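# Clear the carton out of the counter-shelf aisle

## Task

Get the carton completely out of the aisle that runs between the counter and the low shelf, disturbing the other items as little as possible. At the end the gripper must have released it and the robot must have backed away. The carton has to stay out of the aisle without the robot holding it. The robot must not tip over or finish leaning, or the task fails.

## Robot and tools

Robot: a Hello Robot Stretch 3, a single-arm mobile robot. It has a two-wheel differential base 0.33 m long and 0.34 m wide, a lift that slides up and down a mast, and one telescoping arm that sticks out to the robot's RIGHT. The arm has no forward reach of its own, so to move the gripper forward or back you drive the base. An on-the-spot turn pivots about the point midway between the drive wheels, 0.05 m behind the front edge. With the arm retracted and the wrist folded, that turn sweeps a circle of radius 0.28 m. An unfolded, level gripper reaches beyond that circle. Occasionally something briefly nudges a loose object.

Frames: the base frame has its origin on the floor between the drive wheels, x forward, y left, z up. hand_pose is reported in the base frame at the point where the closed fingertips meet. With all wrist joints at zero, the hand frame's x points up, y points back along the arm toward the mast, and z points to the robot's rear. The odometry frame is the base frame as it was at scene start. base_odometry is built from wheel turns only, so slip shows up as travel. Its heading runs from -3.142 to 3.142, positive to the left.

execute_actions: argument actions is a list holding zero or one action. An empty list just reports the state and images. An action may contain base, joints or both, plus optional contact_limits. Motions start together and may finish at different times. Optional cameras is a list drawn from head_camera, nav_camera, wrist_camera and all. Leaving it out, null or ["all"] returns every camera, and [] returns none. The pictures line gives the order of the images.
- base takes one command only. translate_m is a straight drive offset in metres from where the base currently is, -1 to 1, positive forward. rotate_rad is an on-the-spot turn offset in radians, -3.2 to 3.2, positive counter-clockwise (left). The base cannot move sideways. The offset counts from the base position in the scene's most recent state report.
- joints are absolute targets, each named separately: lift_m 0 to 1.1 (arm height); arm_m 0 to 0.52 (extension); wrist_yaw_rad -1.345 to 4.42 (0 is along the arm, positive swings toward the front, 3.0 is folded over the base); wrist_pitch_rad -1.57 to 0.451 (0 is level, negative points the tips down); wrist_roll_rad -2.911 to 2.911 (0 has the fingers side by side and level); gripper_m -0.089 to 0.179 (larger is wider; the real tip gap is about 0.007 m smaller when nearly closed and 0.025 m smaller when wide open, and 0 below 0.007); head_pan_rad -3.953 to 1.73 (0 is forward, positive is left, -1.57 looks along the arm); head_tilt_rad -1.53 to 0.419 (negative looks down). Done tolerances are ±0.004 for lift, arm and gripper, ±0.02 for yaw, roll and the head, and ±0.05 for pitch. A joint or base you leave out may still be pushing toward its earlier target. Unknown keys or values out of range reject the whole call, and nothing moves. Each action lasts at most 15 s.
- contact_limits: {"arm_m": N}, where N is 1 to 100 percent motor effort. The arm stops with contact_stop when its effort reaches about N (or -N when retracting). It also caps the holding force until the next action. Too low a value stops the arm immediately. The result shows the active, default and maximum limits, and values are clipped to the maximum.

wait: seconds from 0 to 10. It commands nothing and returns the same state as an empty action. zoom_image: camera plus region [x0,y0,x1,y1] in pixels of that camera's latest full image, at most 504x504. Images are 896x504 for head_camera, 672x504 for nav_camera (fisheye) and 644x364 for wrist_camera. Both head cameras move with the head pan and tilt. finished_scene: pass the scene number (1 or 2). It is final and reports success. A reply with no tool call ends every remaining scene.

Result lines: base_status and joint_status give how each motion ended. done means the target was reached (for the base, the wheels turned as commanded, even with slip). off_target means it stopped short and may still be pushing. After contact_stop, time_out or torque_fault the target is dropped. The lift and arm go slack after a contact_stop until they are next commanded, so a slack lift may sink under load or keep pressing. The base, wrist and head have no contact stop. It is noisy and biased. Positive wheel effort means pushing forward. lidar_m gives 12 distances in 30° sectors: the 1st is straight ahead, counting counter-clockwise so the 4th is left, the 7th behind and the 10th right. The plane is 0.17 m above the floor, range 0.15 to 12 m, and "-" means nothing seen. It misses glass and thin legs, and the robot's own parts can hide sectors 5, 6, 9 and 10. wrist_depth_mm and head_depth_mm are 7x7 grids of median depth, read from the top-left. The wrist range is 45 to 1000 mm and the head range 280 to 4000 mm, and the head grid is sideways. base_tilt (degrees, forward and right positive), turned_by_wheels and turned_by_imu each carry a fixed bias of a few degrees.

Speed: the base reaches 0.30 m/s and 1.9 rad/s only when stowed, meaning lift_m under 0.30, arm_m under 0.03 and wrist_yaw_rad over 2.54. Otherwise it is capped at 0.10 m/s and 0.63 rad/s.

Gripping: to grasp, command gripper_m below the object's width. To release, go at least 0.02 above the value where contact happened. The readings do not prove you are holding anything. Send a different value to re-squeeze.

Folding or unfolding the wrist is only safe with lift_m between 0.32 and 0.95, wrist_pitch_rad at -0.4 and roll near 0. Once folded, the lift can drop to 0.25. With yaw below -0.4, keep pitch at -0.5 or lower.

Things to avoid: drops, slips, slams, hard hits and very hard pushes. Pushing on something rigid with the gripper above about 0.45 m (lower if the contact limit is raised), pushing a second time after a contact stop, and driving while gripping or pushing something fixed can all tip the robot. The same goes for snagging furniture, especially when reversing. If it leans, undo the last move in small steps, pull the gripper off the object, and lower lift_m to about 0.2. The simulation keeps running while you think, and the robot holds its last command in the meantime.

Each tool is called after "Call:" as name(argument=value, ...) on one line, values as JSON.

## Session

Call:
execute_actions(actions=[])

Scene clock: 0.00 s.
base_odometry: x=+0.000 y=+0.000 heading=+0.000 (m, m, rad; odometry frame)
turned_by_wheels: +0.000 (rad since the last result)
turned_by_imu: +0.000 (rad since the last result)
base_tilt: forward=+1.6 right=-1.6 (deg)
lidar_m: 1.51 1.89 1.39 0.83 0.76 0.75 0.98 1.87 1.23 1.31 1.29 1.69
head_depth_mm: 1808 1831 1829 1810 1784 1707 1152 / 1901 2003 1981 1954 1949 1853 1146 / 1917 2214 2192 2156 2145 2074 1191 / 1940 2442 2442 2396 2361 2328 2140 / 1961 2346 2339 2356 2360 2377 2332 / 1968 2133 2155 2156 2170 2166 2186 / 1933 1964 1969 1976 1976 1989 1998
base_status: not commanded
joint_positions: lift_m=+0.385 arm_m=+0.000 wrist_yaw_rad=+2.838 wrist_pitch_rad=-0.374 wrist_roll_rad=+0.017 gripper_m=+0.037 head_pan_rad=-0.014 head_tilt_rad=+0.014
joint_status: not commanded
motor_effort: left_wheel=+0 right_wheel=+0 lift_m=+36 arm_m=-1 wrist_yaw_rad=-1 wrist_pitch_rad=+5 wrist_roll_rad=+0 gripper_m=-1 head_pan_rad=+0 head_tilt_rad=+2 (%)
hand_pose: x=+0.0474 y=+0.0738 z=+0.4078 quat_wxyz=(+0.236, +0.712, +0.023, +0.661) (m; base frame)
wrist_depth_mm: 671 762 - - - - - / - 800 - - - - - / - 833 - - - - - / - 918 969 987 992 958 905 / - 793 787 786 817 771 765 / 675 - 669 668 609 649 634 / 588 - 564 561 567 554 544
pictures: head_camera (sideways: a quarter turn clockwise sets it upright), nav_camera (sideways: a quarter turn counterclockwise sets it upright), wrist_camera
Images, in order (width x height): head_camera 896x504, nav_camera 672x504, wrist_camera 644x364.

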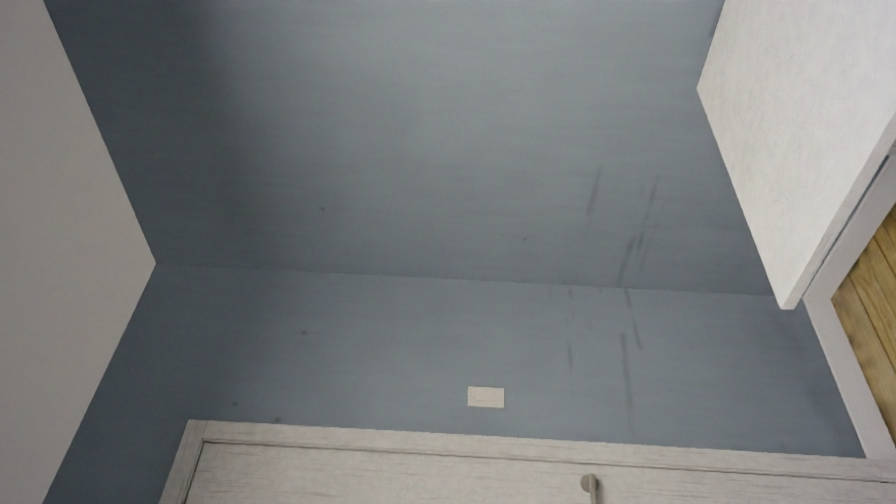

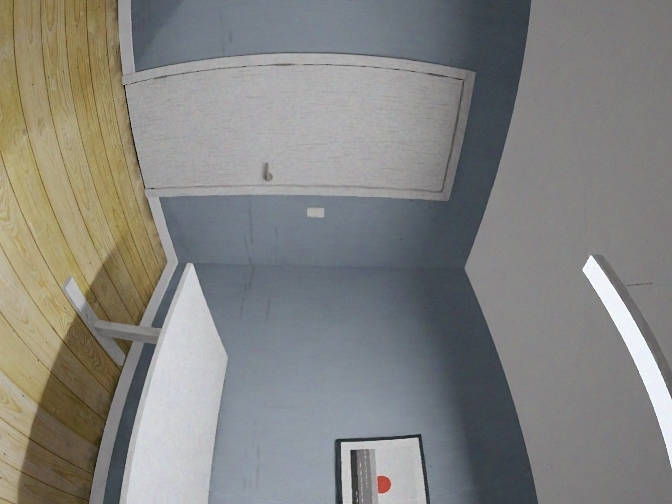

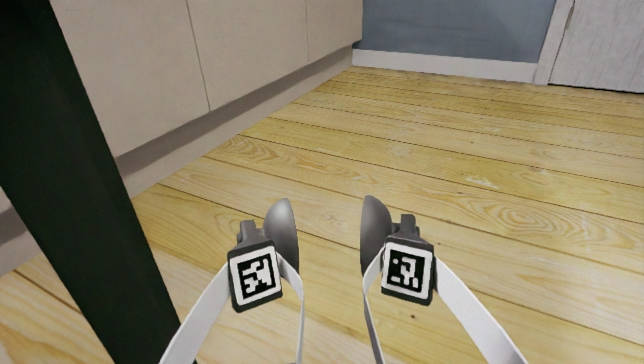

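Call:
execute_actions(actions=[{"joints":{"head_pan_rad":1.6,"head_tilt_rad":-0.7}}], cameras=["nav_camera"])

Call:
execute_actions(actions=[{"joints":{"head_pan_rad":-3.0,"head_tilt_rad":-0.7}}], cameras=["nav_camera"])

Call:
execute_actions(actions=[{"joints":{"head_pan_rad":-1.5,"head_tilt_rad":-0.7}}], cameras=["nav_camera"])

Scene clock: 1.60 s.
base_odometry: x=+0.000 y=+0.000 heading=+0.000 (m, m, rad; odometry frame)
turned_by_wheels: +0.000 (rad since the last result)
turned_by_imu: +0.000 (rad since the last result)
base_tilt: forward=+1.6 right=-1.7 (deg)
lidar_m: 1.51 1.89 1.38 0.83 0.76 0.75 0.98 1.87 1.23 1.30 1.29 1.69
head_depth_mm: 1854 1292 1482 1877 1685 1420 1229 / 2036 1193 1295 1572 1670 1414 1218 / 2246 1108 1154 1369 1619 1402 1213 / 2537 1094 1040 1210 1487 1397 1211 / 2869 1079 942 1081 1276 1392 1206 / 3091 1062 866 980 1136 1343 1211 / 2912 1049 814 899 1027 1189 -
base_status: not commanded
joint_positions: lift_m=+0.385 arm_m=+0.000 wrist_yaw_rad=+2.838 wrist_pitch_rad=-0.374 wrist_roll_rad=+0.017 gripper_m=+0.037 head_pan_rad=+1.593 head_tilt_rad=-0.691
joint_status: all done
motor_effort: left_wheel=+1(0) right_wheel=+0(0) lift_m=+36(35) arm_m=-1(1) wrist_yaw_rad=+0(1) wrist_pitch_rad=+5(5) wrist_roll_rad=+0(0) gripper_m=+0(0) head_pan_rad=+3(30) head_tilt_rad=-7(52) (%)
hand_pose: x=+0.0474 y=+0.0738 z=+0.4078 quat_wxyz=(+0.236, +0.712, +0.023, +0.661) (m; base frame)
wrist_depth_mm: 652 780 - - - - - / - 803 - - - - - / - 827 - - - - - / - 929 963 980 952 949 932 / - 783 811 775 810 782 745 / 666 - 661 670 622 650 639 / 574 - 578 564 549 559 546
pictures: nav_camera (sideways: a quarter turn counterclockwise sets it upright)
Images, in order (width x height): nav_camera 672x504.

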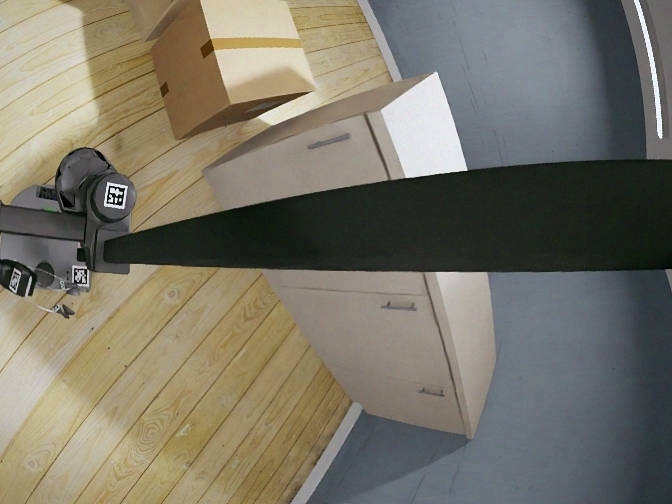

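Scene clock: 4.20 s.
base_odometry: x=+0.000 y=+0.000 heading=+0.000 (m, m, rad; odometry frame)
turned_by_wheels: +0.000 (rad since the last result)
turned_by_imu: +0.000 (rad since the last result)
base_tilt: forward=+1.6 right=-1.7 (deg)
lidar_m: 1.50 1.89 1.39 0.83 0.76 0.75 0.98 1.87 1.23 1.30 1.29 1.69
head_depth_mm: 2317 2678 1424 1217 1234 1325 1227 / 2191 2493 1423 1513 1538 1408 1219 / 2065 2226 1541 1666 1618 1407 1215 / 1932 1968 1714 1859 1658 1400 1209 / 1825 1961 2138 2031 1638 1391 1208 / 1743 1913 2149 2004 1639 1379 1195 / 1634 1806 2017 1990 1631 1371 1195
base_status: not commanded
joint_positions: lift_m=+0.385 arm_m=+0.000 wrist_yaw_rad=+2.838 wrist_pitch_rad=-0.374 wrist_roll_rad=+0.017 gripper_m=+0.037 head_pan_rad=-2.993 head_tilt_rad=-0.691
joint_status: all done
motor_effort: left_wheel=+1(1) right_wheel=+0(0) lift_m=+36(35) arm_m=-1(1) wrist_yaw_rad=+2(1) wrist_pitch_rad=+5(5) wrist_roll_rad=+0(0) gripper_m=+0(1) head_pan_rad=-2(30) head_tilt_rad=-5(9) (%)
hand_pose: x=+0.0474 y=+0.0738 z=+0.4078 quat_wxyz=(+0.236, +0.712, +0.023, +0.661) (m; base frame)
wrist_depth_mm: 658 753 - - - - - / - 794 - - - - - / - 853 - - - - - / - 961 981 - 971 937 918 / - 809 801 772 790 775 751 / 671 - 665 647 620 630 639 / 568 - 560 565 561 558 553
pictures: nav_camera (sideways: a quarter turn counterclockwise sets it upright)
Images, in order (width x height): nav_camera 672x504.

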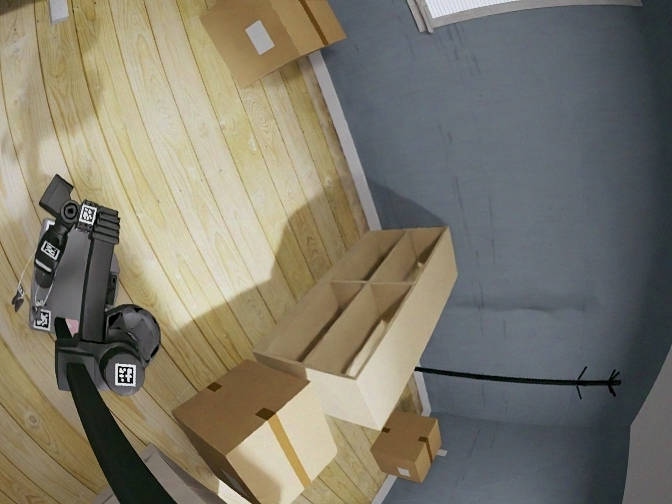

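Scene clock: 5.50 s.
base_odometry: x=+0.000 y=+0.000 heading=+0.000 (m, m, rad; odometry frame)
turned_by_wheels: +0.000 (rad since the last result)
turned_by_imu: +0.000 (rad since the last result)
base_tilt: forward=+1.6 right=-1.7 (deg)
lidar_m: 1.50 1.89 1.39 0.83 0.76 0.75 0.98 1.86 1.23 1.30 1.29 1.69
head_depth_mm: 1969 2114 2232 1504 1601 1417 1227 / 2122 2333 2469 1884 1682 1409 1219 / 1990 2250 2505 2045 1668 1404 1213 / 1839 2075 2347 2042 1658 1396 1206 / 1723 1918 2154 2010 1646 1391 1202 / 1616 1792 1898 1995 1644 1383 1197 / 1536 1653 1129 1876 1628 1384 1196
base_status: not commanded
joint_positions: lift_m=+0.385 arm_m=+0.000 wrist_yaw_rad=+2.838 wrist_pitch_rad=-0.374 wrist_roll_rad=+0.017 gripper_m=+0.037 head_pan_rad=-1.507 head_tilt_rad=-0.691
joint_status: all done
motor_effort: left_wheel=+0(0) right_wheel=+0(0) lift_m=+35(35) arm_m=-1(1) wrist_yaw_rad=-1(0) wrist_pitch_rad=+5(5) wrist_roll_rad=+0(0) gripper_m=+0(0) head_pan_rad=+3(30) head_tilt_rad=-6(5) (%)
hand_pose: x=+0.0474 y=+0.0738 z=+0.4078 quat_wxyz=(+0.236, +0.712, +0.023, +0.661) (m; base frame)
wrist_depth_mm: 685 783 - - - - - / - 796 - - - - - / - 856 - - - - - / - 912 - 944 976 901 967 / - 784 786 782 837 767 778 / 676 - 655 652 611 649 636 / 594 - 563 558 560 554 546
pictures: nav_camera (sideways: a quarter turn counterclockwise sets it upright)
Images, in order (width x height): nav_camera 672x504.

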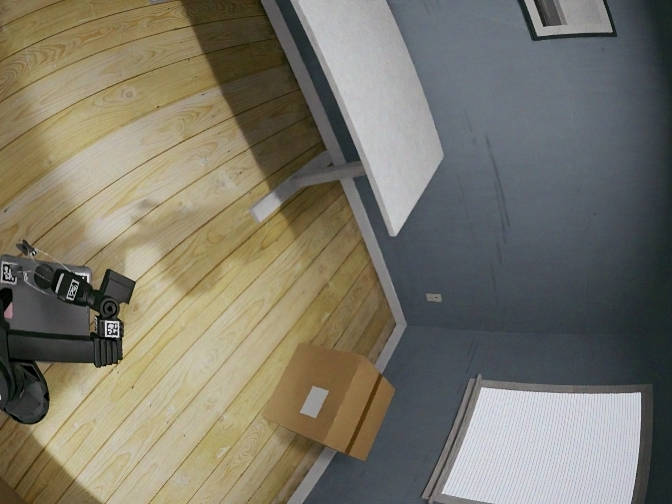

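Call:
execute_actions(actions=[{"base":{"rotate_rad":2.6},"joints":{"head_pan_rad":0,"head_tilt_rad":-0.75}}], cameras=["nav_camera","head_camera"])

Scene clock: 10.80 s.
base_odometry: x=+0.000 y=+0.000 heading=+2.600 (m, m, rad; odometry frame)
turned_by_wheels: +2.600 (rad since the last result)
turned_by_imu: +2.592 (rad since the last result)
base_tilt: forward=+1.6 right=-1.6 (deg)
lidar_m: 0.75 0.96 1.87 1.23 1.29 1.29 1.69 1.50 1.89 1.44 0.84 0.73
head_depth_mm: 2618 2941 2312 909 989 1176 1205 / 2714 2943 2473 1801 1524 1312 1198 / 2762 2996 2439 1295 1218 1358 1192 / 2835 3020 2428 1283 1195 1322 1187 / 2884 2589 2396 1279 1313 1352 1179 / 2992 2666 1349 1314 1463 1340 1180 / 2985 3009 1236 1330 1508 1339 1172
base_status: done
joint_positions: lift_m=+0.385 arm_m=+0.000 wrist_yaw_rad=+2.838 wrist_pitch_rad=-0.374 wrist_roll_rad=+0.017 gripper_m=+0.037 head_pan_rad=-0.007 head_tilt_rad=-0.740
joint_status: all done
motor_effort: left_wheel=-1(8) right_wheel=+1(4) lift_m=+35(36) arm_m=-1(1) wrist_yaw_rad=+0(1) wrist_pitch_rad=+5(5) wrist_roll_rad=+0(0) gripper_m=+0(0) head_pan_rad=+3(30) head_tilt_rad=-6(16) (%)
hand_pose: x=+0.0474 y=+0.0738 z=+0.4078 quat_wxyz=(+0.236, +0.712, +0.023, +0.661) (m; base frame)
wrist_depth_mm: - - - - - - - / - - - - - - - / - - - - - - - / - 999 996 936 959 945 893 / - 819 803 791 809 786 750 / 681 - 656 627 599 650 647 / 592 - 571 558 568 556 544
pictures: head_camera (sideways: a quarter turn clockwise sets it upright), nav_camera (sideways: a quarter turn counterclockwise sets it upright)
Images, in order (width x height): head_camera 896x504, nav_camera 672x504.

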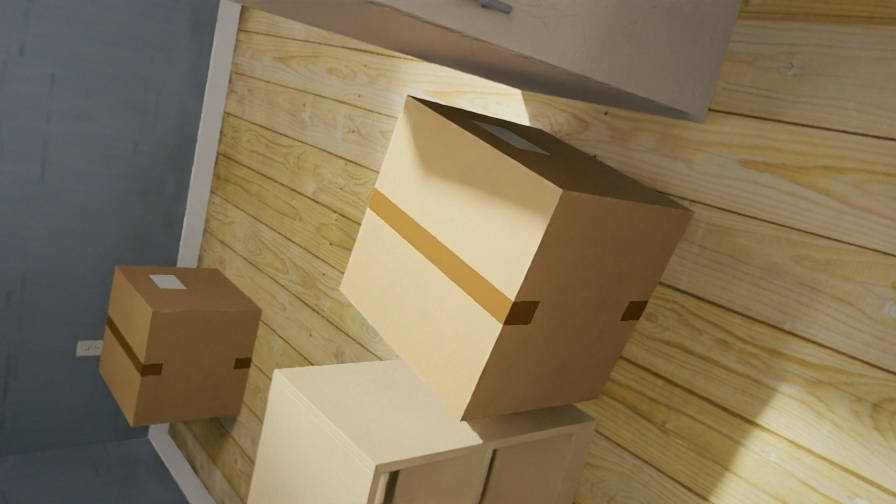

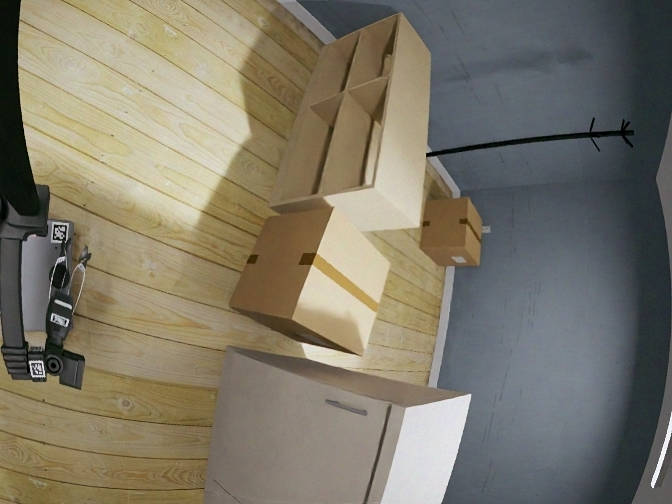

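Call:
execute_actions(actions=[{"base":{"rotate_rad":1.29},"joints":{"lift_m":0.27}}], cameras=[])

Call:
execute_actions(actions=[{"base":{"translate_m":0.32}}], cameras=[])

Call:
execute_actions(actions=[{"base":{"rotate_rad":-1.57}}], cameras=["nav_camera","head_camera"])

Scene clock: 14.20 s.
base_odometry: x=+0.000 y=+0.000 heading=-2.393 (m, m, rad; odometry frame)
turned_by_wheels: +1.290 (rad since the last result)
turned_by_imu: +1.282 (rad since the last result)
base_tilt: forward=+1.6 right=-1.6 (deg)
lidar_m: 1.86 1.23 1.29 1.29 1.51 1.97 1.89 1.05 0.76 0.73 0.79 1.45
head_depth_mm: 1609 1827 2078 1961 1619 1378 1200 / 1619 1824 2084 1946 1608 1373 1199 / 1619 1828 2094 1942 1597 1368 1190 / 1621 1830 2092 1913 1588 1356 1187 / 1625 1840 2102 1904 1582 1348 1177 / 1611 1825 2065 1803 1569 1344 1176 / 1622 1846 1580 1501 1572 1336 1171
base_status: done
joint_positions: lift_m=+0.271 arm_m=+0.000 wrist_yaw_rad=+2.838 wrist_pitch_rad=-0.374 wrist_roll_rad=+0.017 gripper_m=+0.037 head_pan_rad=-0.007 head_tilt_rad=-0.741
joint_status: all done
motor_effort: left_wheel=-2(9) right_wheel=+1(6) lift_m=+17(30) arm_m=-1(1) wrist_yaw_rad=+0(0) wrist_pitch_rad=+5(5) wrist_roll_rad=+0(0) gripper_m=+0(0) head_pan_rad=+3(3) head_tilt_rad=-6(6) (%)
hand_pose: x=+0.0473 y=+0.0737 z=+0.2932 quat_wxyz=(+0.236, +0.712, +0.023, +0.661) (m; base frame)
wrist_depth_mm: - - - - - - 971 / - - - - - - - / - - - 983 934 943 903 / - 763 751 734 746 728 725 / - 633 640 610 628 619 581 / 527 - 523 507 474 506 510 / 451 - - 439 432 437 437
pictures: none
No camera images: the call's "cameras" was empty. Leave "cameras" out to get every camera's image.

Scene clock: 17.00 s.
base_odometry: x=-0.235 y=-0.218 heading=-2.393 (m, m, rad; odometry frame)
turned_by_wheels: +0.000 (rad since the last result)
turned_by_imu: +0.002 (rad since the last result)
base_tilt: forward=+1.6 right=-1.7 (deg)
lidar_m: 1.54 0.92 1.08 1.25 1.71 1.71 2.20 1.04 0.78 0.77 0.86 1.20
head_depth_mm: 1332 1496 1711 1897 1607 1382 1201 / 1333 1504 1707 1892 1602 1367 1191 / 1330 1505 1721 1881 1595 1362 1196 / 1335 1510 1728 1886 1591 1358 1185 / 1335 1507 1724 1887 1581 1351 1180 / 1337 1520 1742 1893 1572 1340 1172 / 1340 1514 1675 1297 1338 1343 1175
base_status: done
joint_positions: lift_m=+0.271 arm_m=+0.000 wrist_yaw_rad=+2.838 wrist_pitch_rad=-0.374 wrist_roll_rad=+0.017 gripper_m=+0.037 head_pan_rad=-0.007 head_tilt_rad=-0.741
joint_status: not commanded
motor_effort: left_wheel=-2(8) right_wheel=+1(5) lift_m=+17(16) arm_m=-1(1) wrist_yaw_rad=+0(1) wrist_pitch_rad=+5(5) wrist_roll_rad=+0(0) gripper_m=-1(0) head_pan_rad=+3(3) head_tilt_rad=-6(7) (%)
hand_pose: x=+0.0473 y=+0.0737 z=+0.2932 quat_wxyz=(+0.236, +0.712, +0.023, +0.661) (m; base frame)
wrist_depth_mm: - - - - - 893 737 / - - - - - 928 767 / - - - 980 949 903 762 / - 766 746 756 738 733 734 / - 626 635 618 631 589 588 / 532 - 528 510 477 505 506 / 449 - - 440 443 442 428
pictures: none
No camera images: the call's "cameras" was empty. Leave "cameras" out to get every camera's image.

Scene clock: 19.20 s.
base_odometry: x=-0.235 y=-0.218 heading=+2.320 (m, m, rad; odometry frame)
turned_by_wheels: -1.570 (rad since the last result)
turned_by_imu: -1.558 (rad since the last result)
base_tilt: forward=+1.6 right=-1.7 (deg)
lidar_m: 0.77 0.86 1.19 1.54 1.00 1.09 1.25 1.71 1.74 2.21 1.03 0.78
head_depth_mm: 2684 2917 1303 1258 1220 1348 1202 / 2695 2981 2473 1427 1500 1369 1194 / 2707 3018 2432 1296 1157 1327 1188 / 2751 2941 2425 1289 1186 1344 1188 / 2733 2974 2411 1278 1233 1349 1178 / 2701 2671 2307 1239 1348 1345 1171 / 2698 2434 1232 1258 1396 1341 1169
base_status: done
joint_positions: lift_m=+0.271 arm_m=+0.000 wrist_yaw_rad=+2.838 wrist_pitch_rad=-0.374 wrist_roll_rad=+0.017 gripper_m=+0.037 head_pan_rad=-0.007 head_tilt_rad=-0.741
joint_status: not commanded
motor_effort: left_wheel=+2(13) right_wheel=-1(5) lift_m=+18(16) arm_m=-2(2) wrist_yaw_rad=+1(0) wrist_pitch_rad=+5(5) wrist_roll_rad=+1(0) gripper_m=+0(1) head_pan_rad=+3(3) head_tilt_rad=-6(6) (%)
hand_pose: x=+0.0473 y=+0.0737 z=+0.2932 quat_wxyz=(+0.236, +0.712, +0.023, +0.661) (m; base frame)
wrist_depth_mm: - - - - - - - / - - - - - - - / - - - 991 964 869 782 / - 767 762 768 730 731 708 / - 628 622 610 622 604 584 / 520 - 530 510 483 506 496 / 458 - - 437 442 431 433
pictures: head_camera (sideways: a quarter turn clockwise sets it upright), nav_camera (sideways: a quarter turn counterclockwise sets it upright)
Images, in order (width x height): head_camera 896x504, nav_camera 672x504.

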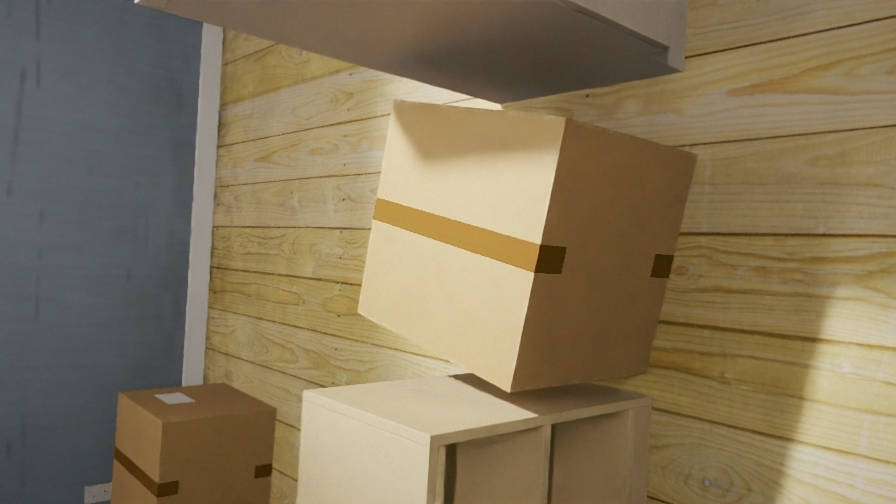

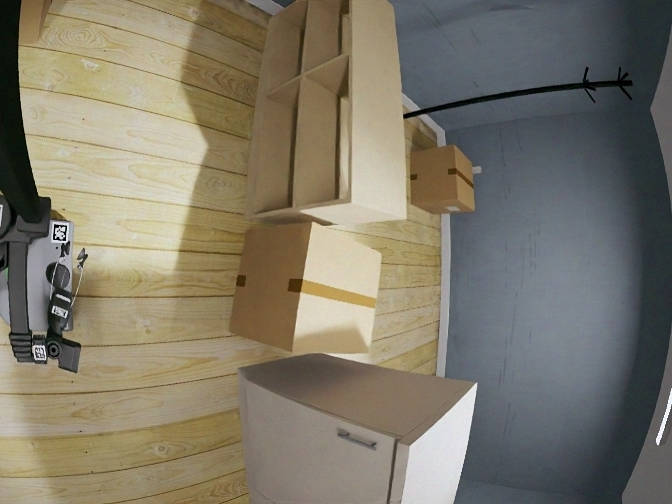

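Call:
execute_actions(actions=[{"base":{"translate_m":0.66}}], cameras=[])

Call:
execute_actions(actions=[{"joints":{"lift_m":0.33,"head_tilt_rad":-1.1}}], cameras=[])

Call:
execute_actions(actions=[{"base":{"translate_m":0.35}}], cameras=["nav_camera"])

Scene clock: 23.53 s.
base_odometry: x=-0.684 y=+0.266 heading=+2.320 (m, m, rad; odometry frame)
turned_by_wheels: +0.000 (rad since the last result)
turned_by_imu: +0.005 (rad since the last result)
base_tilt: forward=+1.6 right=-1.6 (deg)
lidar_m: - 0.15 0.22 0.88 1.46 1.32 1.91 2.23 2.31 0.41 0.15 -
head_depth_mm: 2100 2365 2473 1951 1611 1071 838 / 2112 2368 2458 1943 1605 920 801 / 2114 2396 2446 1934 1596 914 799 / 2128 2397 2405 1921 1583 909 793 / 2134 2406 2394 1903 1586 908 790 / 2149 2347 2308 1880 1569 1292 790 / 2158 2115 2003 1884 1561 917 895
base_status: done
joint_positions: lift_m=+0.271 arm_m=+0.000 wrist_yaw_rad=+2.838 wrist_pitch_rad=-0.374 wrist_roll_rad=+0.017 gripper_m=+0.037 head_pan_rad=-0.007 head_tilt_rad=-0.742
joint_status: not commanded
motor_effort: left_wheel=+2(13) right_wheel=-1(3) lift_m=+17(17) arm_m=-2(2) wrist_yaw_rad=-1(0) wrist_pitch_rad=+5(5) wrist_roll_rad=+0(0) gripper_m=+0(0) head_pan_rad=+3(3) head_tilt_rad=-6(6) (%)
hand_pose: x=+0.0473 y=+0.0737 z=+0.2932 quat_wxyz=(+0.236, +0.712, +0.023, +0.661) (m; base frame)
wrist_depth_mm: - - - 513 262 159 114 / - - - 932 272 163 116 / - - - 783 283 167 118 / - 773 762 632 292 170 120 / - 614 642 555 252 175 121 / 528 - 528 517 401 177 124 / 453 - - 439 329 170 125
pictures: none
No camera images: the call's "cameras" was empty. Leave "cameras" out to get every camera's image.

Scene clock: 24.90 s.
base_odometry: x=-0.684 y=+0.266 heading=+2.320 (m, m, rad; odometry frame)
turned_by_wheels: +0.000 (rad since the last result)
turned_by_imu: +0.000 (rad since the last result)
base_tilt: forward=+1.6 right=-1.6 (deg)
lidar_m: - 0.15 0.22 0.88 1.45 1.31 1.91 2.24 2.31 0.41 0.15 -
head_depth_mm: 2085 1823 1628 1178 1091 1116 1121 / 2066 1831 1618 971 880 807 1130 / 2071 1802 1607 969 879 806 1127 / 2057 1796 1606 962 874 815 1138 / 2050 1785 1588 962 869 826 - / 2039 1781 1583 1419 868 871 1120 / 1882 1783 1586 858 888 1001 1102
base_status: not commanded
joint_positions: lift_m=+0.329 arm_m=+0.000 wrist_yaw_rad=+2.838 wrist_pitch_rad=-0.374 wrist_roll_rad=+0.017 gripper_m=+0.037 head_pan_rad=-0.007 head_tilt_rad=-1.086
joint_status: all done
motor_effort: left_wheel=+1(2) right_wheel=-1(1) lift_m=+51(52) arm_m=-2(2) wrist_yaw_rad=+0(0) wrist_pitch_rad=+5(5) wrist_roll_rad=+1(0) gripper_m=+0(0) head_pan_rad=+3(3) head_tilt_rad=-9(40) (%)
hand_pose: x=+0.0473 y=+0.0737 z=+0.3519 quat_wxyz=(+0.236, +0.712, +0.023, +0.661) (m; base frame)
wrist_depth_mm: - - - 763 317 261 249 / - - - 525 271 172 146 / - - - 923 280 167 118 / - 856 868 726 295 170 119 / - 696 726 621 254 174 121 / 608 - 588 560 397 177 123 / 520 - 519 512 332 170 126
pictures: none
No camera images: the call's "cameras" was empty. Leave "cameras" out to get every camera's image.

Scene clock: 29.37 s.
base_odometry: x=-0.922 y=+0.522 heading=+2.320 (m, m, rad; odometry frame)
turned_by_wheels: +0.000 (rad since the last result)
turned_by_imu: -0.264 (rad since the last result)
base_tilt: forward=+1.5 right=-1.6 (deg)
lidar_m: - - 0.15 0.19 0.28 1.45 1.65 2.37 2.38 0.19 0.15 -
head_depth_mm: 1877 1829 1594 873 943 1021 1096 / 2034 1817 1614 1087 888 815 766 / 2055 1801 1601 963 878 806 769 / 2039 1787 1593 962 873 801 760 / 2043 1782 1585 959 868 799 757 / 2013 1775 1577 950 866 797 913 / 2013 1776 1582 1420 1276 807 988
base_status: translate_m off_target (by the wheels' count: +0.3497 of +0.3500)
joint_positions: lift_m=+0.329 arm_m=+0.001 wrist_yaw_rad=+2.995 wrist_pitch_rad=-0.375 wrist_roll_rad=+0.018 gripper_m=+0.037 head_pan_rad=-0.006 head_tilt_rad=-1.089
joint_status: not commanded
on_its_own: wrist_yaw_rad is held at +2.979, not at its first target +2.838, by its stall guard, which is not easing now; left_wheel is at rest, and its effort (+42) is outside its rest range (-18 to +18); right_wheel is at rest, and its effort (+22) is outside its rest range (-18 to +18)
motor_effort: left_wheel=+42(61) right_wheel=+22(36) lift_m=+49(51) arm_m=-2(2) wrist_yaw_rad=-10(46) wrist_pitch_rad=+5(5) wrist_roll_rad=+0(0) gripper_m=+4(19) head_pan_rad=+3(3) head_tilt_rad=-7(9) (%)
hand_pose: x=+0.0124 y=+0.0817 z=+0.3519 quat_wxyz=(+0.183, +0.708, +0.079, +0.677) (m; base frame)
wrist_depth_mm: - - 287 311 274 259 249 / - - 306 324 164 150 145 / - - 338 355 139 106 103 / 908 862 364 378 145 88 79 / 697 729 - 444 132 89 67 / 600 594 - 492 155 91 64 / 515 521 - 514 169 87 65
pictures: nav_camera (sideways: a quarter turn counterclockwise sets it upright)
Images, in order (width x height): nav_camera 672x504.

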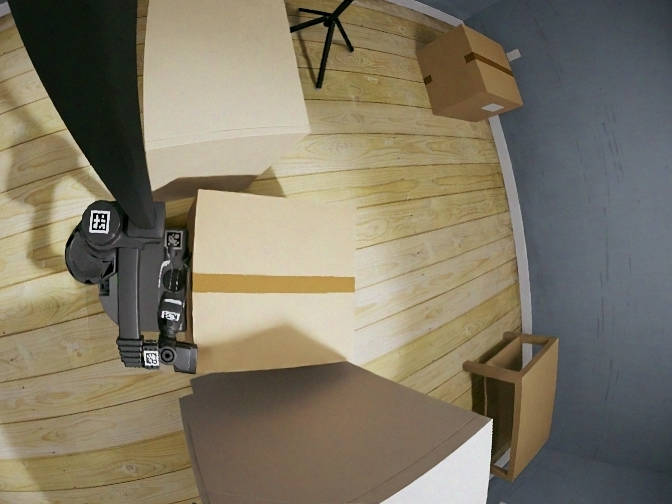

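Call:
execute_actions(actions=[{"base":{"translate_m":-0.1}}], cameras=[])

Call:
execute_actions(actions=[{"base":{"rotate_rad":0.4},"joints":{"lift_m":0.5,"wrist_yaw_rad":3.0}}], cameras=[])

Call:
execute_actions(actions=[{"base":{"translate_m":0.25}}], cameras=["nav_camera"])

Scene clock: 31.83 s.
base_odometry: x=-0.854 y=+0.448 heading=+2.320 (m, m, rad; odometry frame)
turned_by_wheels: +0.000 (rad since the last result)
turned_by_imu: -0.001 (rad since the last result)
base_tilt: forward=+1.6 right=-1.7 (deg)
lidar_m: - 0.15 0.21 0.27 1.54 1.37 1.58 2.43 2.30 0.42 0.21 0.15
head_depth_mm: 1904 1825 870 933 1002 1104 1121 / 2064 1807 1608 992 890 848 1144 / 2055 1794 1607 963 877 833 1140 / 2045 1798 1593 960 873 826 1139 / 2031 1782 1595 955 869 828 1143 / 2012 1784 1577 954 869 827 1118 / 1996 1767 1578 1419 1115 966 1076
base_status: done
joint_positions: lift_m=+0.329 arm_m=+0.001 wrist_yaw_rad=+2.981 wrist_pitch_rad=-0.375 wrist_roll_rad=+0.018 gripper_m=+0.037 head_pan_rad=-0.006 head_tilt_rad=-1.089
joint_status: not commanded
on_its_own: wrist_yaw_rad is held at +2.979, not at its first target +2.838, by its stall guard, which is not easing now
motor_effort: left_wheel=+1(37) right_wheel=-1(20) lift_m=+50(50) arm_m=-2(2) wrist_yaw_rad=-1(10) wrist_pitch_rad=+5(5) wrist_roll_rad=+0(0) gripper_m=+1(4) head_pan_rad=+3(2) head_tilt_rad=-7(6) (%)
hand_pose: x=+0.0156 y=+0.0812 z=+0.3519 quat_wxyz=(+0.188, +0.709, +0.074, +0.676) (m; base frame)
wrist_depth_mm: - - 773 298 333 262 247 / - - 840 320 350 217 165 / - - 918 350 377 226 162 / 898 - 809 387 414 231 166 / 725 708 735 427 335 236 169 / 603 591 - 491 533 243 172 / 525 514 - 529 438 237 176
pictures: none
No camera images: the call's "cameras" was empty. Leave "cameras" out to get every camera's image.

Scene clock: 34.20 s.
base_odometry: x=-0.854 y=+0.448 heading=+2.720 (m, m, rad; odometry frame)
turned_by_wheels: +0.400 (rad since the last result)
turned_by_imu: +0.398 (rad since the last result)
base_tilt: forward=+1.6 right=-1.6 (deg)
lidar_m: 0.15 0.19 0.27 0.86 1.37 1.40 1.98 2.30 2.26 0.24 0.16 0.15
head_depth_mm: 2074 1822 1607 969 884 820 1083 / 2072 1802 1608 966 878 808 984 / 2052 1804 1602 966 878 813 1123 / 2047 1785 1598 959 871 833 1143 / 1990 1794 1590 1433 868 1154 1140 / 1800 1769 1586 1082 972 1155 1118 / 1822 1775 1574 746 749 879 1099
base_status: done
joint_positions: lift_m=+0.499 arm_m=+0.001 wrist_yaw_rad=+2.999 wrist_pitch_rad=-0.375 wrist_roll_rad=+0.018 gripper_m=+0.037 head_pan_rad=-0.006 head_tilt_rad=-1.089
joint_status: all done
motor_effort: left_wheel=-1(7) right_wheel=+1(3) lift_m=+51(53) arm_m=-2(2) wrist_yaw_rad=+1(1) wrist_pitch_rad=+5(5) wrist_roll_rad=+0(0) gripper_m=+1(1) head_pan_rad=+2(2) head_tilt_rad=-8(7) (%)
hand_pose: x=+0.0115 y=+0.0819 z=+0.5219 quat_wxyz=(+0.182, +0.708, +0.080, +0.677) (m; base frame)
wrist_depth_mm: - - - - 284 277 279 / - - - - 305 301 301 / - - - - 337 329 331 / - - - - 362 359 368 / 999 948 - 947 387 394 386 / 820 830 - 781 467 433 263 / 687 687 698 709 508 347 236
pictures: none
No camera images: the call's "cameras" was empty. Leave "cameras" out to get every camera's image.

Scene clock: 37.63 s.
base_odometry: x=-1.082 y=+0.551 heading=+2.720 (m, m, rad; odometry frame)
turned_by_wheels: +0.000 (rad since the last result)
turned_by_imu: -0.440 (rad since the last result)
base_tilt: forward=+1.6 right=-1.7 (deg)
lidar_m: - - 0.15 0.19 0.27 1.50 1.58 2.15 2.43 0.19 0.15 -
head_depth_mm: 1805 1810 1620 871 940 1001 1064 / 1990 1798 1603 967 881 808 772 / 2046 1801 1603 963 877 805 769 / 2041 1804 1597 959 873 802 762 / 2041 1782 1588 958 869 800 762 / 2025 1786 1588 969 867 796 1064 / 2000 1768 1577 1419 1296 1045 965
base_status: translate_m off_target (by the wheels' count: +0.2497 of +0.2500)
joint_positions: lift_m=+0.499 arm_m=+0.001 wrist_yaw_rad=+2.999 wrist_pitch_rad=-0.375 wrist_roll_rad=+0.018 gripper_m=+0.037 head_pan_rad=-0.006 head_tilt_rad=-1.089
joint_status: not commanded
on_its_own: left_wheel is at rest, and its effort (+44) is outside its rest range (-18 to +18); right_wheel is at rest, and its effort (+22) is outside its rest range (-18 to +18)
motor_effort: left_wheel=+44(63) right_wheel=+22(36) lift_m=+51(51) arm_m=-2(2) wrist_yaw_rad=+0(1) wrist_pitch_rad=+5(5) wrist_roll_rad=+0(0) gripper_m=+0(0) head_pan_rad=+3(2) head_tilt_rad=-7(7) (%)
hand_pose: x=+0.0114 y=+0.0819 z=+0.5219 quat_wxyz=(+0.182, +0.708, +0.081, +0.678) (m; base frame)
wrist_depth_mm: - - 276 310 355 - - / - - 294 332 388 - - / - - 318 363 431 - - / - 297 351 394 480 - - / - 884 - 433 323 315 311 / 829 811 - 473 252 268 260 / 691 702 487 526 233 230 225
pictures: nav_camera (sideways: a quarter turn counterclockwise sets it upright)
Images, in order (width x height): nav_camera 672x504.

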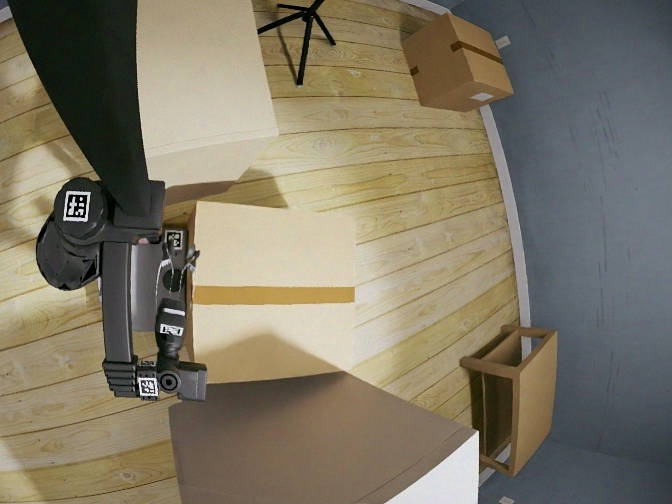

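Call:
execute_actions(actions=[{"base":{"translate_m":-0.45}}], cameras=[])

Call:
execute_actions(actions=[{"base":{"rotate_rad":1.87},"joints":{"wrist_yaw_rad":0,"wrist_pitch_rad":-0.4,"gripper_m":0.0,"head_pan_rad":-1.57,"head_tilt_rad":-0.9}}], cameras=[])

Call:
execute_actions(actions=[{"joints":{"wrist_pitch_rad":0,"lift_m":0.2}}], cameras=["nav_camera","wrist_camera"])

Scene clock: 44.00 s.
base_odometry: x=-0.671 y=+0.367 heading=+2.720 (m, m, rad; odometry frame)
turned_by_wheels: +0.000 (rad since the last result)
turned_by_imu: -0.004 (rad since the last result)
base_tilt: forward=+1.6 right=-1.6 (deg)
lidar_m: 0.50 0.37 0.87 0.81 1.41 1.08 1.26 1.71 2.16 2.37 0.60 0.52
head_depth_mm: 956 999 1075 1166 1291 1211 1144 / 2051 1812 1090 1008 1304 1207 1142 / 2054 1805 1071 1007 1290 1202 1136 / 2039 1803 1066 1005 1291 1203 1140 / 2030 1788 1059 999 1287 1193 1143 / 2015 1783 1531 1170 1271 1195 1117 / 2012 1767 1576 914 941 1177 1100
base_status: done
joint_positions: lift_m=+0.499 arm_m=+0.001 wrist_yaw_rad=+2.999 wrist_pitch_rad=-0.375 wrist_roll_rad=+0.018 gripper_m=+0.037 head_pan_rad=-0.006 head_tilt_rad=-1.089
joint_status: not commanded
motor_effort: left_wheel=+2(38) right_wheel=-1(20) lift_m=+50(51) arm_m=-2(2) wrist_yaw_rad=+1(0) wrist_pitch_rad=+5(5) wrist_roll_rad=+0(0) gripper_m=+0(1) head_pan_rad=+2(2) head_tilt_rad=-7(7) (%)
hand_pose: x=+0.0114 y=+0.0819 z=+0.5219 quat_wxyz=(+0.182, +0.708, +0.081, +0.678) (m; base frame)
wrist_depth_mm: - - - 823 896 - 309 / - - - 869 969 - 336 / - - - - 686 671 371 / - - - - 950 519 431 / 983 949 - 937 851 466 523 / 823 816 - 777 729 528 667 / 697 701 690 685 663 586 656
pictures: none
No camera images: the call's "cameras" was empty. Leave "cameras" out to get every camera's image.

Scene clock: 47.90 s.
base_odometry: x=-0.671 y=+0.367 heading=-1.693 (m, m, rad; odometry frame)
turned_by_wheels: +1.870 (rad since the last result)
turned_by_imu: +1.864 (rad since the last result)
base_tilt: forward=+1.6 right=-1.6 (deg)
lidar_m: 1.38 1.18 1.08 1.72 2.15 2.43 1.05 0.60 0.50 0.50 0.37 0.81
head_depth_mm: 2402 2390 1964 1116 971 1069 1146 / 2414 2363 1954 1106 971 1161 1176 / 2431 2366 1939 1103 995 1206 - / 2411 2337 1912 1567 1014 1261 - / 2452 2322 1922 1565 1346 1228 1129 / 2082 2129 1903 846 752 1135 1122 / 1926 2104 1882 844 748 1129 1119
base_status: done
joint_positions: lift_m=+0.499 arm_m=+0.001 wrist_yaw_rad=+0.001 wrist_pitch_rad=-0.413 wrist_roll_rad=+0.018 gripper_m=+0.000 head_pan_rad=-1.563 head_tilt_rad=-0.902
joint_status: all done
motor_effort: left_wheel=-2(7) right_wheel=+1(3) lift_m=+51(51) arm_m=-2(2) wrist_yaw_rad=+0(3) wrist_pitch_rad=+4(7) wrist_roll_rad=+0(0) gripper_m=-3(87) head_pan_rad=-2(28) head_tilt_rad=+2(22) (%)
hand_pose: x=-0.0213 y=-0.3705 z=+0.5131 quat_wxyz=(+0.686, +0.144, -0.698, -0.146) (m; base frame)
wrist_depth_mm: 209 302 - - - - - / 204 298 - - 642 619 579 / 208 291 - 471 462 464 450 / 207 291 514 367 362 355 356 / 203 288 472 - 327 308 293 / 202 283 501 417 358 333 305 / 202 280 649 478 432 376 340
pictures: none
No camera images: the call's "cameras" was empty. Leave "cameras" out to get every camera's image.

Scene clock: 51.47 s.
base_odometry: x=-0.671 y=+0.367 heading=-1.693 (m, m, rad; odometry frame)
turned_by_wheels: +0.000 (rad since the last result)
turned_by_imu: +0.000 (rad since the last result)
base_tilt: forward=+1.6 right=-1.6 (deg)
lidar_m: 1.38 1.18 1.08 1.72 2.17 2.43 1.04 0.60 0.50 0.50 0.37 0.81
head_depth_mm: 2406 2400 1962 1115 967 1062 1149 / 2405 2383 1953 1112 973 1162 1137 / 2444 2340 1931 1104 996 1209 1156 / 2442 2334 1918 1569 1011 1237 1144 / 2425 2329 1908 1564 1351 1228 1130 / 2110 2122 1894 846 756 1134 1123 / 1930 2096 1895 841 749 1133 1124
base_status: not commanded
joint_positions: lift_m=+0.201 arm_m=+0.001 wrist_yaw_rad=+0.001 wrist_pitch_rad=-0.023 wrist_roll_rad=+0.018 gripper_m=+0.000 head_pan_rad=-1.563 head_tilt_rad=-0.902
joint_status: all done
motor_effort: left_wheel=-2(2) right_wheel=+1(1) lift_m=+16(47) arm_m=-2(2) wrist_yaw_rad=+0(1) wrist_pitch_rad=+7(6) wrist_roll_rad=+0(0) gripper_m=-3(2) head_pan_rad=-2(2) head_tilt_rad=+1(2) (%)
hand_pose: x=-0.0212 y=-0.4011 z=+0.3094 quat_wxyz=(+0.701, +0.009, -0.713, -0.008) (m; base frame)
wrist_depth_mm: 205 301 - - - 224 209 / 206 301 277 256 240 224 212 / 210 292 287 267 246 232 216 / 207 292 411 272 255 238 225 / 205 288 412 - 263 245 230 / 203 284 439 294 271 254 239 / 201 281 390 309 287 260 243
pictures: nav_camera (sideways: a quarter turn counterclockwise sets it upright), wrist_camera
Images, in order (width x height): nav_camera 672x504, wrist_camera 644x364.

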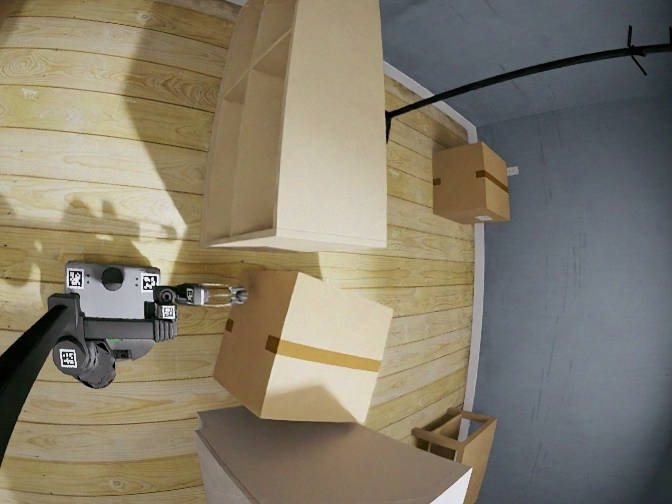

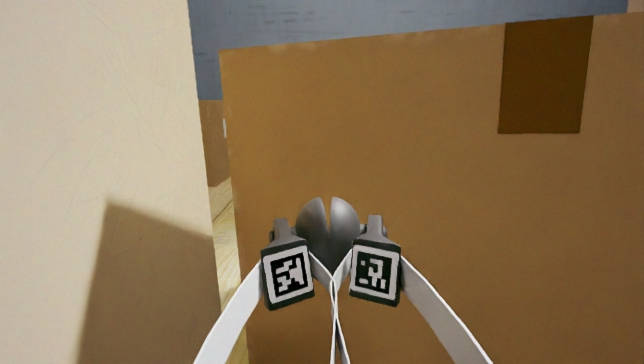

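Call:
execute_actions(actions=[{"joints":{"wrist_yaw_rad":1.7,"lift_m":0.1}}], cameras=[])

Call:
execute_actions(actions=[{"base":{"translate_m":-0.27}}], cameras=[])

Call:
execute_actions(actions=[{"joints":{"arm_m":0.35},"contact_limits":{"arm_m":80}}], cameras=["nav_camera"])

Scene clock: 54.37 s.
base_odometry: x=-0.671 y=+0.367 heading=-1.693 (m, m, rad; odometry frame)
turned_by_wheels: +0.000 (rad since the last result)
turned_by_imu: -0.123 (rad since the last result)
base_tilt: forward=+1.6 right=-1.7 (deg)
lidar_m: 1.40 1.44 1.09 1.71 2.16 2.14 2.07 0.59 0.50 0.49 0.38 0.83
head_depth_mm: 2501 2377 1968 1139 1008 1241 1144 / 2483 2364 1946 1107 978 1196 1140 / 2474 2371 1945 1102 994 1210 1150 / 2442 2321 1927 1099 999 1225 1165 / 2411 2318 1913 1594 1033 1241 1135 / 2407 2303 1897 1556 1097 1121 1124 / 2248 2154 1905 844 746 955 1119
base_status: not commanded
joint_positions: lift_m=+0.101 arm_m=+0.001 wrist_yaw_rad=+1.698 wrist_pitch_rad=-0.016 wrist_roll_rad=+0.014 gripper_m=+0.000 head_pan_rad=-1.563 head_tilt_rad=-0.901
joint_status: all done
motor_effort: left_wheel=+2(16) right_wheel=-1(20) lift_m=+17(18) arm_m=-2(3) wrist_yaw_rad=+0(67) wrist_pitch_rad=+5(16) wrist_roll_rad=+2(3) gripper_m=-3(20) head_pan_rad=-2(2) head_tilt_rad=+1(1) (%)
hand_pose: x=+0.2324 y=-0.1130 z=+0.2113 quat_wxyz=(+0.468, +0.538, -0.466, +0.524) (m; base frame)
wrist_depth_mm: - - - - - 650 276 / - - - - - 676 673 / - - - - - 693 709 / - - - - 862 705 830 / 833 803 769 - 666 523 505 / 570 561 548 504 531 417 368 / 438 427 428 426 415 364 291
pictures: none
No camera images: the call's "cameras" was empty. Leave "cameras" out to get every camera's image.

Scene clock: 58.17 s.
base_odometry: x=-0.638 y=+0.635 heading=-1.693 (m, m, rad; odometry frame)
turned_by_wheels: +0.000 (rad since the last result)
turned_by_imu: -0.002 (rad since the last result)
base_tilt: forward=+1.6 right=-1.6 (deg)
lidar_m: 1.09 1.27 1.27 1.69 1.96 2.23 2.08 0.49 0.39 0.45 0.50 0.57
head_depth_mm: 2001 692 629 639 660 835 1141 / 2410 831 852 871 891 947 1143 / 2508 2381 1940 1172 1356 1249 1152 / 2478 2354 1923 1099 976 1217 1168 / 2462 2334 1901 1092 984 1212 1137 / 2435 2300 1909 1083 1002 1232 1127 / 2426 2292 1889 1082 1007 1246 1121
base_status: done
joint_positions: lift_m=+0.101 arm_m=+0.001 wrist_yaw_rad=+1.698 wrist_pitch_rad=-0.016 wrist_roll_rad=+0.014 gripper_m=+0.000 head_pan_rad=-1.563 head_tilt_rad=-0.901
joint_status: not commanded
motor_effort: left_wheel=+2(5) right_wheel=-1(3) lift_m=+16(16) arm_m=-2(2) wrist_yaw_rad=+2(1) wrist_pitch_rad=+6(5) wrist_roll_rad=+2(2) gripper_m=-3(3) head_pan_rad=-2(2) head_tilt_rad=+1(1) (%)
hand_pose: x=+0.2324 y=-0.1130 z=+0.2111 quat_wxyz=(+0.469, +0.538, -0.466, +0.523) (m; base frame)
wrist_depth_mm: - - - - 868 898 339 / - - - - 935 721 352 / - - - - 962 904 365 / - - - - 983 743 375 / 799 811 771 - 705 520 384 / 570 547 549 498 525 456 402 / 438 432 422 422 409 411 396
pictures: none
No camera images: the call's "cameras" was empty. Leave "cameras" out to get every camera's image.

Scene clock: 61.93 s.
base_odometry: x=-0.638 y=+0.635 heading=-1.694 (m, m, rad; odometry frame)
turned_by_wheels: -0.001 (rad since the last result)
turned_by_imu: -0.066 (rad since the last result)
base_tilt: forward=+1.6 right=-1.7 (deg)
lidar_m: 1.10 1.46 1.27 1.68 1.94 2.31 2.07 0.54 0.39 0.55 0.56 0.58
head_depth_mm: 1981 688 579 554 627 921 1144 / 2031 708 694 729 769 924 1145 / 2504 958 996 1064 1119 1142 1132 / 2510 2344 1927 1121 1041 1267 1145 / 2446 2332 1917 1094 1040 1254 1128 / 2417 2317 1904 1087 1040 1248 1125 / 2400 2271 1884 1080 1021 1228 1121
base_status: not commanded
joint_positions: lift_m=+0.101 arm_m=+0.348 wrist_yaw_rad=+1.688 wrist_pitch_rad=-0.016 wrist_roll_rad=+0.014 gripper_m=+0.000 head_pan_rad=-1.563 head_tilt_rad=-0.901
joint_status: all done
on_its_own: arm_m is at rest, and its effort (+19) is outside its rest range (-14 to +14)
motor_effort: left_wheel=-13(13) right_wheel=+15(15) lift_m=+16(16) arm_m=+19(33) wrist_yaw_rad=+7(15) wrist_pitch_rad=+5(5) wrist_roll_rad=+2(2) gripper_m=-3(3) head_pan_rad=-2(2) head_tilt_rad=+1(1) (%)
contact_limits: arm_m 50 (drawing in: default 24, maximum 38; extending or still: default 30, maximum 50)
hand_pose: x=+0.2327 y=-0.4631 z=+0.2111 quat_wxyz=(+0.471, +0.536, -0.468, +0.521) (m; base frame)
wrist_depth_mm: - - 410 422 217 119 82 / - - 423 430 223 120 83 / - - 432 445 227 122 83 / - - 453 458 231 124 84 / 819 799 467 - 211 125 85 / 564 563 523 500 192 126 85 / 430 427 427 415 286 120 86
pictures: nav_camera (sideways: a quarter turn counterclockwise sets it upright)
Images, in order (width x height): nav_camera 672x504.

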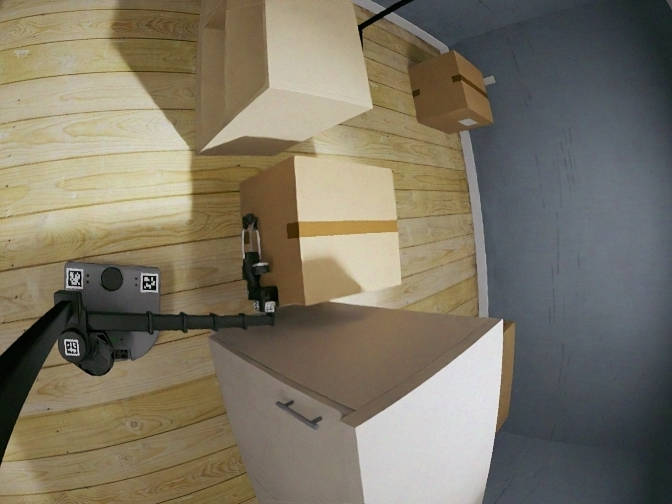

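Call:
execute_actions(actions=[{"joints":{"arm_m":0.25},"base":{"rotate_rad":0.2}}], cameras=[])

Call:
execute_actions(actions=[{"base":{"translate_m":0.06}}], cameras=[])

Call:
execute_actions(actions=[{"joints":{"arm_m":0.52},"contact_limits":{"arm_m":50}}], cameras=["nav_camera"])

Scene clock: 64.17 s.
base_odometry: x=-0.638 y=+0.635 heading=-1.494 (m, m, rad; odometry frame)
turned_by_wheels: +0.200 (rad since the last result)
turned_by_imu: +0.183 (rad since the last result)
base_tilt: forward=+1.6 right=-1.7 (deg)
lidar_m: 1.68 1.28 1.37 1.68 2.18 2.12 1.24 0.43 0.39 0.56 0.58 0.58
head_depth_mm: 2436 816 786 762 739 785 1130 / 2432 2369 1909 1135 1077 1034 1127 / 2465 2346 1948 1127 1095 1268 1135 / 2463 2332 1933 1096 1072 1230 1143 / 2470 2318 1283 1088 1093 1249 1129 / 2486 2294 1849 1086 1116 1271 1124 / 2357 2193 1888 1611 1325 1244 1114
base_status: done
joint_positions: lift_m=+0.101 arm_m=+0.250 wrist_yaw_rad=+1.699 wrist_pitch_rad=-0.016 wrist_roll_rad=+0.014 gripper_m=+0.000 head_pan_rad=-1.563 head_tilt_rad=-0.901
joint_status: all done
motor_effort: left_wheel=-1(21) right_wheel=+1(20) lift_m=+17(16) arm_m=-5(19) wrist_yaw_rad=+1(8) wrist_pitch_rad=+6(5) wrist_roll_rad=+2(2) gripper_m=-3(3) head_pan_rad=-2(2) head_tilt_rad=+0(1) (%)
hand_pose: x=+0.2323 y=-0.3626 z=+0.2111 quat_wxyz=(+0.468, +0.539, -0.465, +0.524) (m; base frame)
wrist_depth_mm: - - - - 331 321 318 / - - - - 332 330 324 / - - - - 348 336 333 / - - - - 363 347 339 / 824 799 774 - 369 361 353 / 561 563 563 494 382 374 365 / 436 432 429 419 392 383 372
pictures: none
No camera images: the call's "cameras" was empty. Leave "cameras" out to get every camera's image.

Scene clock: 66.03 s.
base_odometry: x=-0.634 y=+0.575 heading=-1.494 (m, m, rad; odometry frame)
turned_by_wheels: +0.000 (rad since the last result)
turned_by_imu: +0.000 (rad since the last result)
base_tilt: forward=+1.6 right=-1.7 (deg)
lidar_m: 1.62 1.23 1.30 1.68 2.19 2.18 1.24 0.43 0.43 0.56 0.54 0.54
head_depth_mm: 2442 2396 983 949 921 896 1128 / 2465 2380 1961 1184 1206 1232 1139 / 2433 2359 1930 1102 1055 1264 1134 / 2482 2338 1938 1098 1078 1232 1138 / 2486 2331 1284 1092 1102 1247 1134 / 2486 2322 1902 1112 1161 1272 1122 / 2123 2164 1885 1550 1230 1211 1119
base_status: done
joint_positions: lift_m=+0.101 arm_m=+0.250 wrist_yaw_rad=+1.699 wrist_pitch_rad=-0.016 wrist_roll_rad=+0.014 gripper_m=+0.000 head_pan_rad=-1.563 head_tilt_rad=-0.901
joint_status: not commanded
motor_effort: left_wheel=-2(5) right_wheel=+1(4) lift_m=+15(16) arm_m=-5(5) wrist_yaw_rad=+0(0) wrist_pitch_rad=+5(5) wrist_roll_rad=+2(2) gripper_m=-3(3) head_pan_rad=-2(2) head_tilt_rad=+0(1) (%)
hand_pose: x=+0.2323 y=-0.3626 z=+0.2111 quat_wxyz=(+0.468, +0.539, -0.465, +0.524) (m; base frame)
wrist_depth_mm: - - - - 269 267 260 / - - - - 282 277 270 / - - - - 290 284 276 / - - - - 298 291 286 / 843 811 776 - 305 303 295 / 569 559 550 498 314 310 305 / 437 429 423 422 330 322 311
pictures: none
No camera images: the call's "cameras" was empty. Leave "cameras" out to get every camera's image.

Scene clock: 69.23 s.
base_odometry: x=-0.634 y=+0.575 heading=-1.495 (m, m, rad; odometry frame)
turned_by_wheels: -0.001 (rad since the last result)
turned_by_imu: -0.030 (rad since the last result)
base_tilt: forward=+1.6 right=-1.7 (deg)
lidar_m: 1.63 1.23 1.28 1.68 2.17 2.21 1.42 0.44 0.42 0.72 0.56 0.54
head_depth_mm: 2466 2191 895 879 864 873 1131 / 2453 2381 1952 1181 1241 1211 1139 / 2493 2358 1295 1160 1401 1271 1137 / 2463 2355 1292 1144 1382 1264 1137 / 2454 2323 1282 1138 1368 1252 1130 / 2472 2308 1351 1158 1383 1251 1121 / 2339 2226 1897 1614 1310 1228 1120
base_status: not commanded
joint_positions: lift_m=+0.101 arm_m=+0.518 wrist_yaw_rad=+1.694 wrist_pitch_rad=-0.016 wrist_roll_rad=+0.014 gripper_m=+0.000 head_pan_rad=-1.563 head_tilt_rad=-0.901
joint_status: all done
on_its_own: arm_m is at rest, and its effort (+25) is outside its rest range (-14 to +14)
motor_effort: left_wheel=-16(18) right_wheel=+15(16) lift_m=+16(17) arm_m=+25(43) wrist_yaw_rad=+4(22) wrist_pitch_rad=+5(5) wrist_roll_rad=+2(2) gripper_m=-2(3) head_pan_rad=-3(2) head_tilt_rad=+1(1) (%)
contact_limits: arm_m 50 (drawing in: default 24, maximum 38; extending or still: default 30, maximum 50)
hand_pose: x=+0.2325 y=-0.6313 z=+0.2111 quat_wxyz=(+0.470, +0.537, -0.467, +0.522) (m; base frame)
wrist_depth_mm: - 310 306 305 298 105 74 / - 322 317 316 304 107 75 / - 333 329 328 319 108 75 / - 341 343 336 326 109 76 / 822 359 357 - 180 111 77 / 570 371 362 359 167 112 77 / 437 382 381 372 366 108 78
pictures: nav_camera (sideways: a quarter turn counterclockwise sets it upright)
Images, in order (width x height): nav_camera 672x504.

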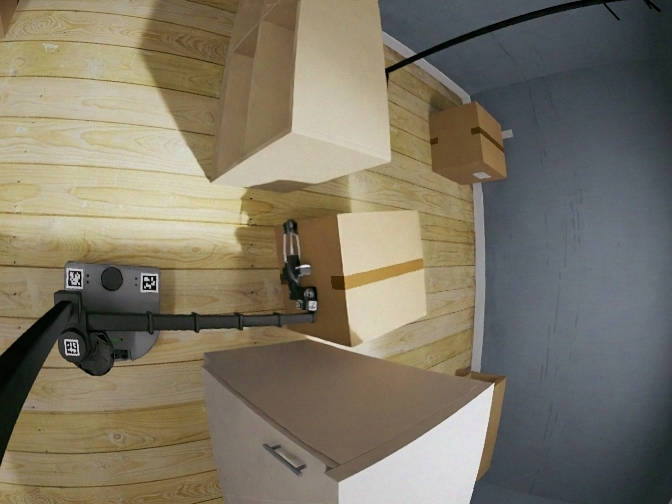

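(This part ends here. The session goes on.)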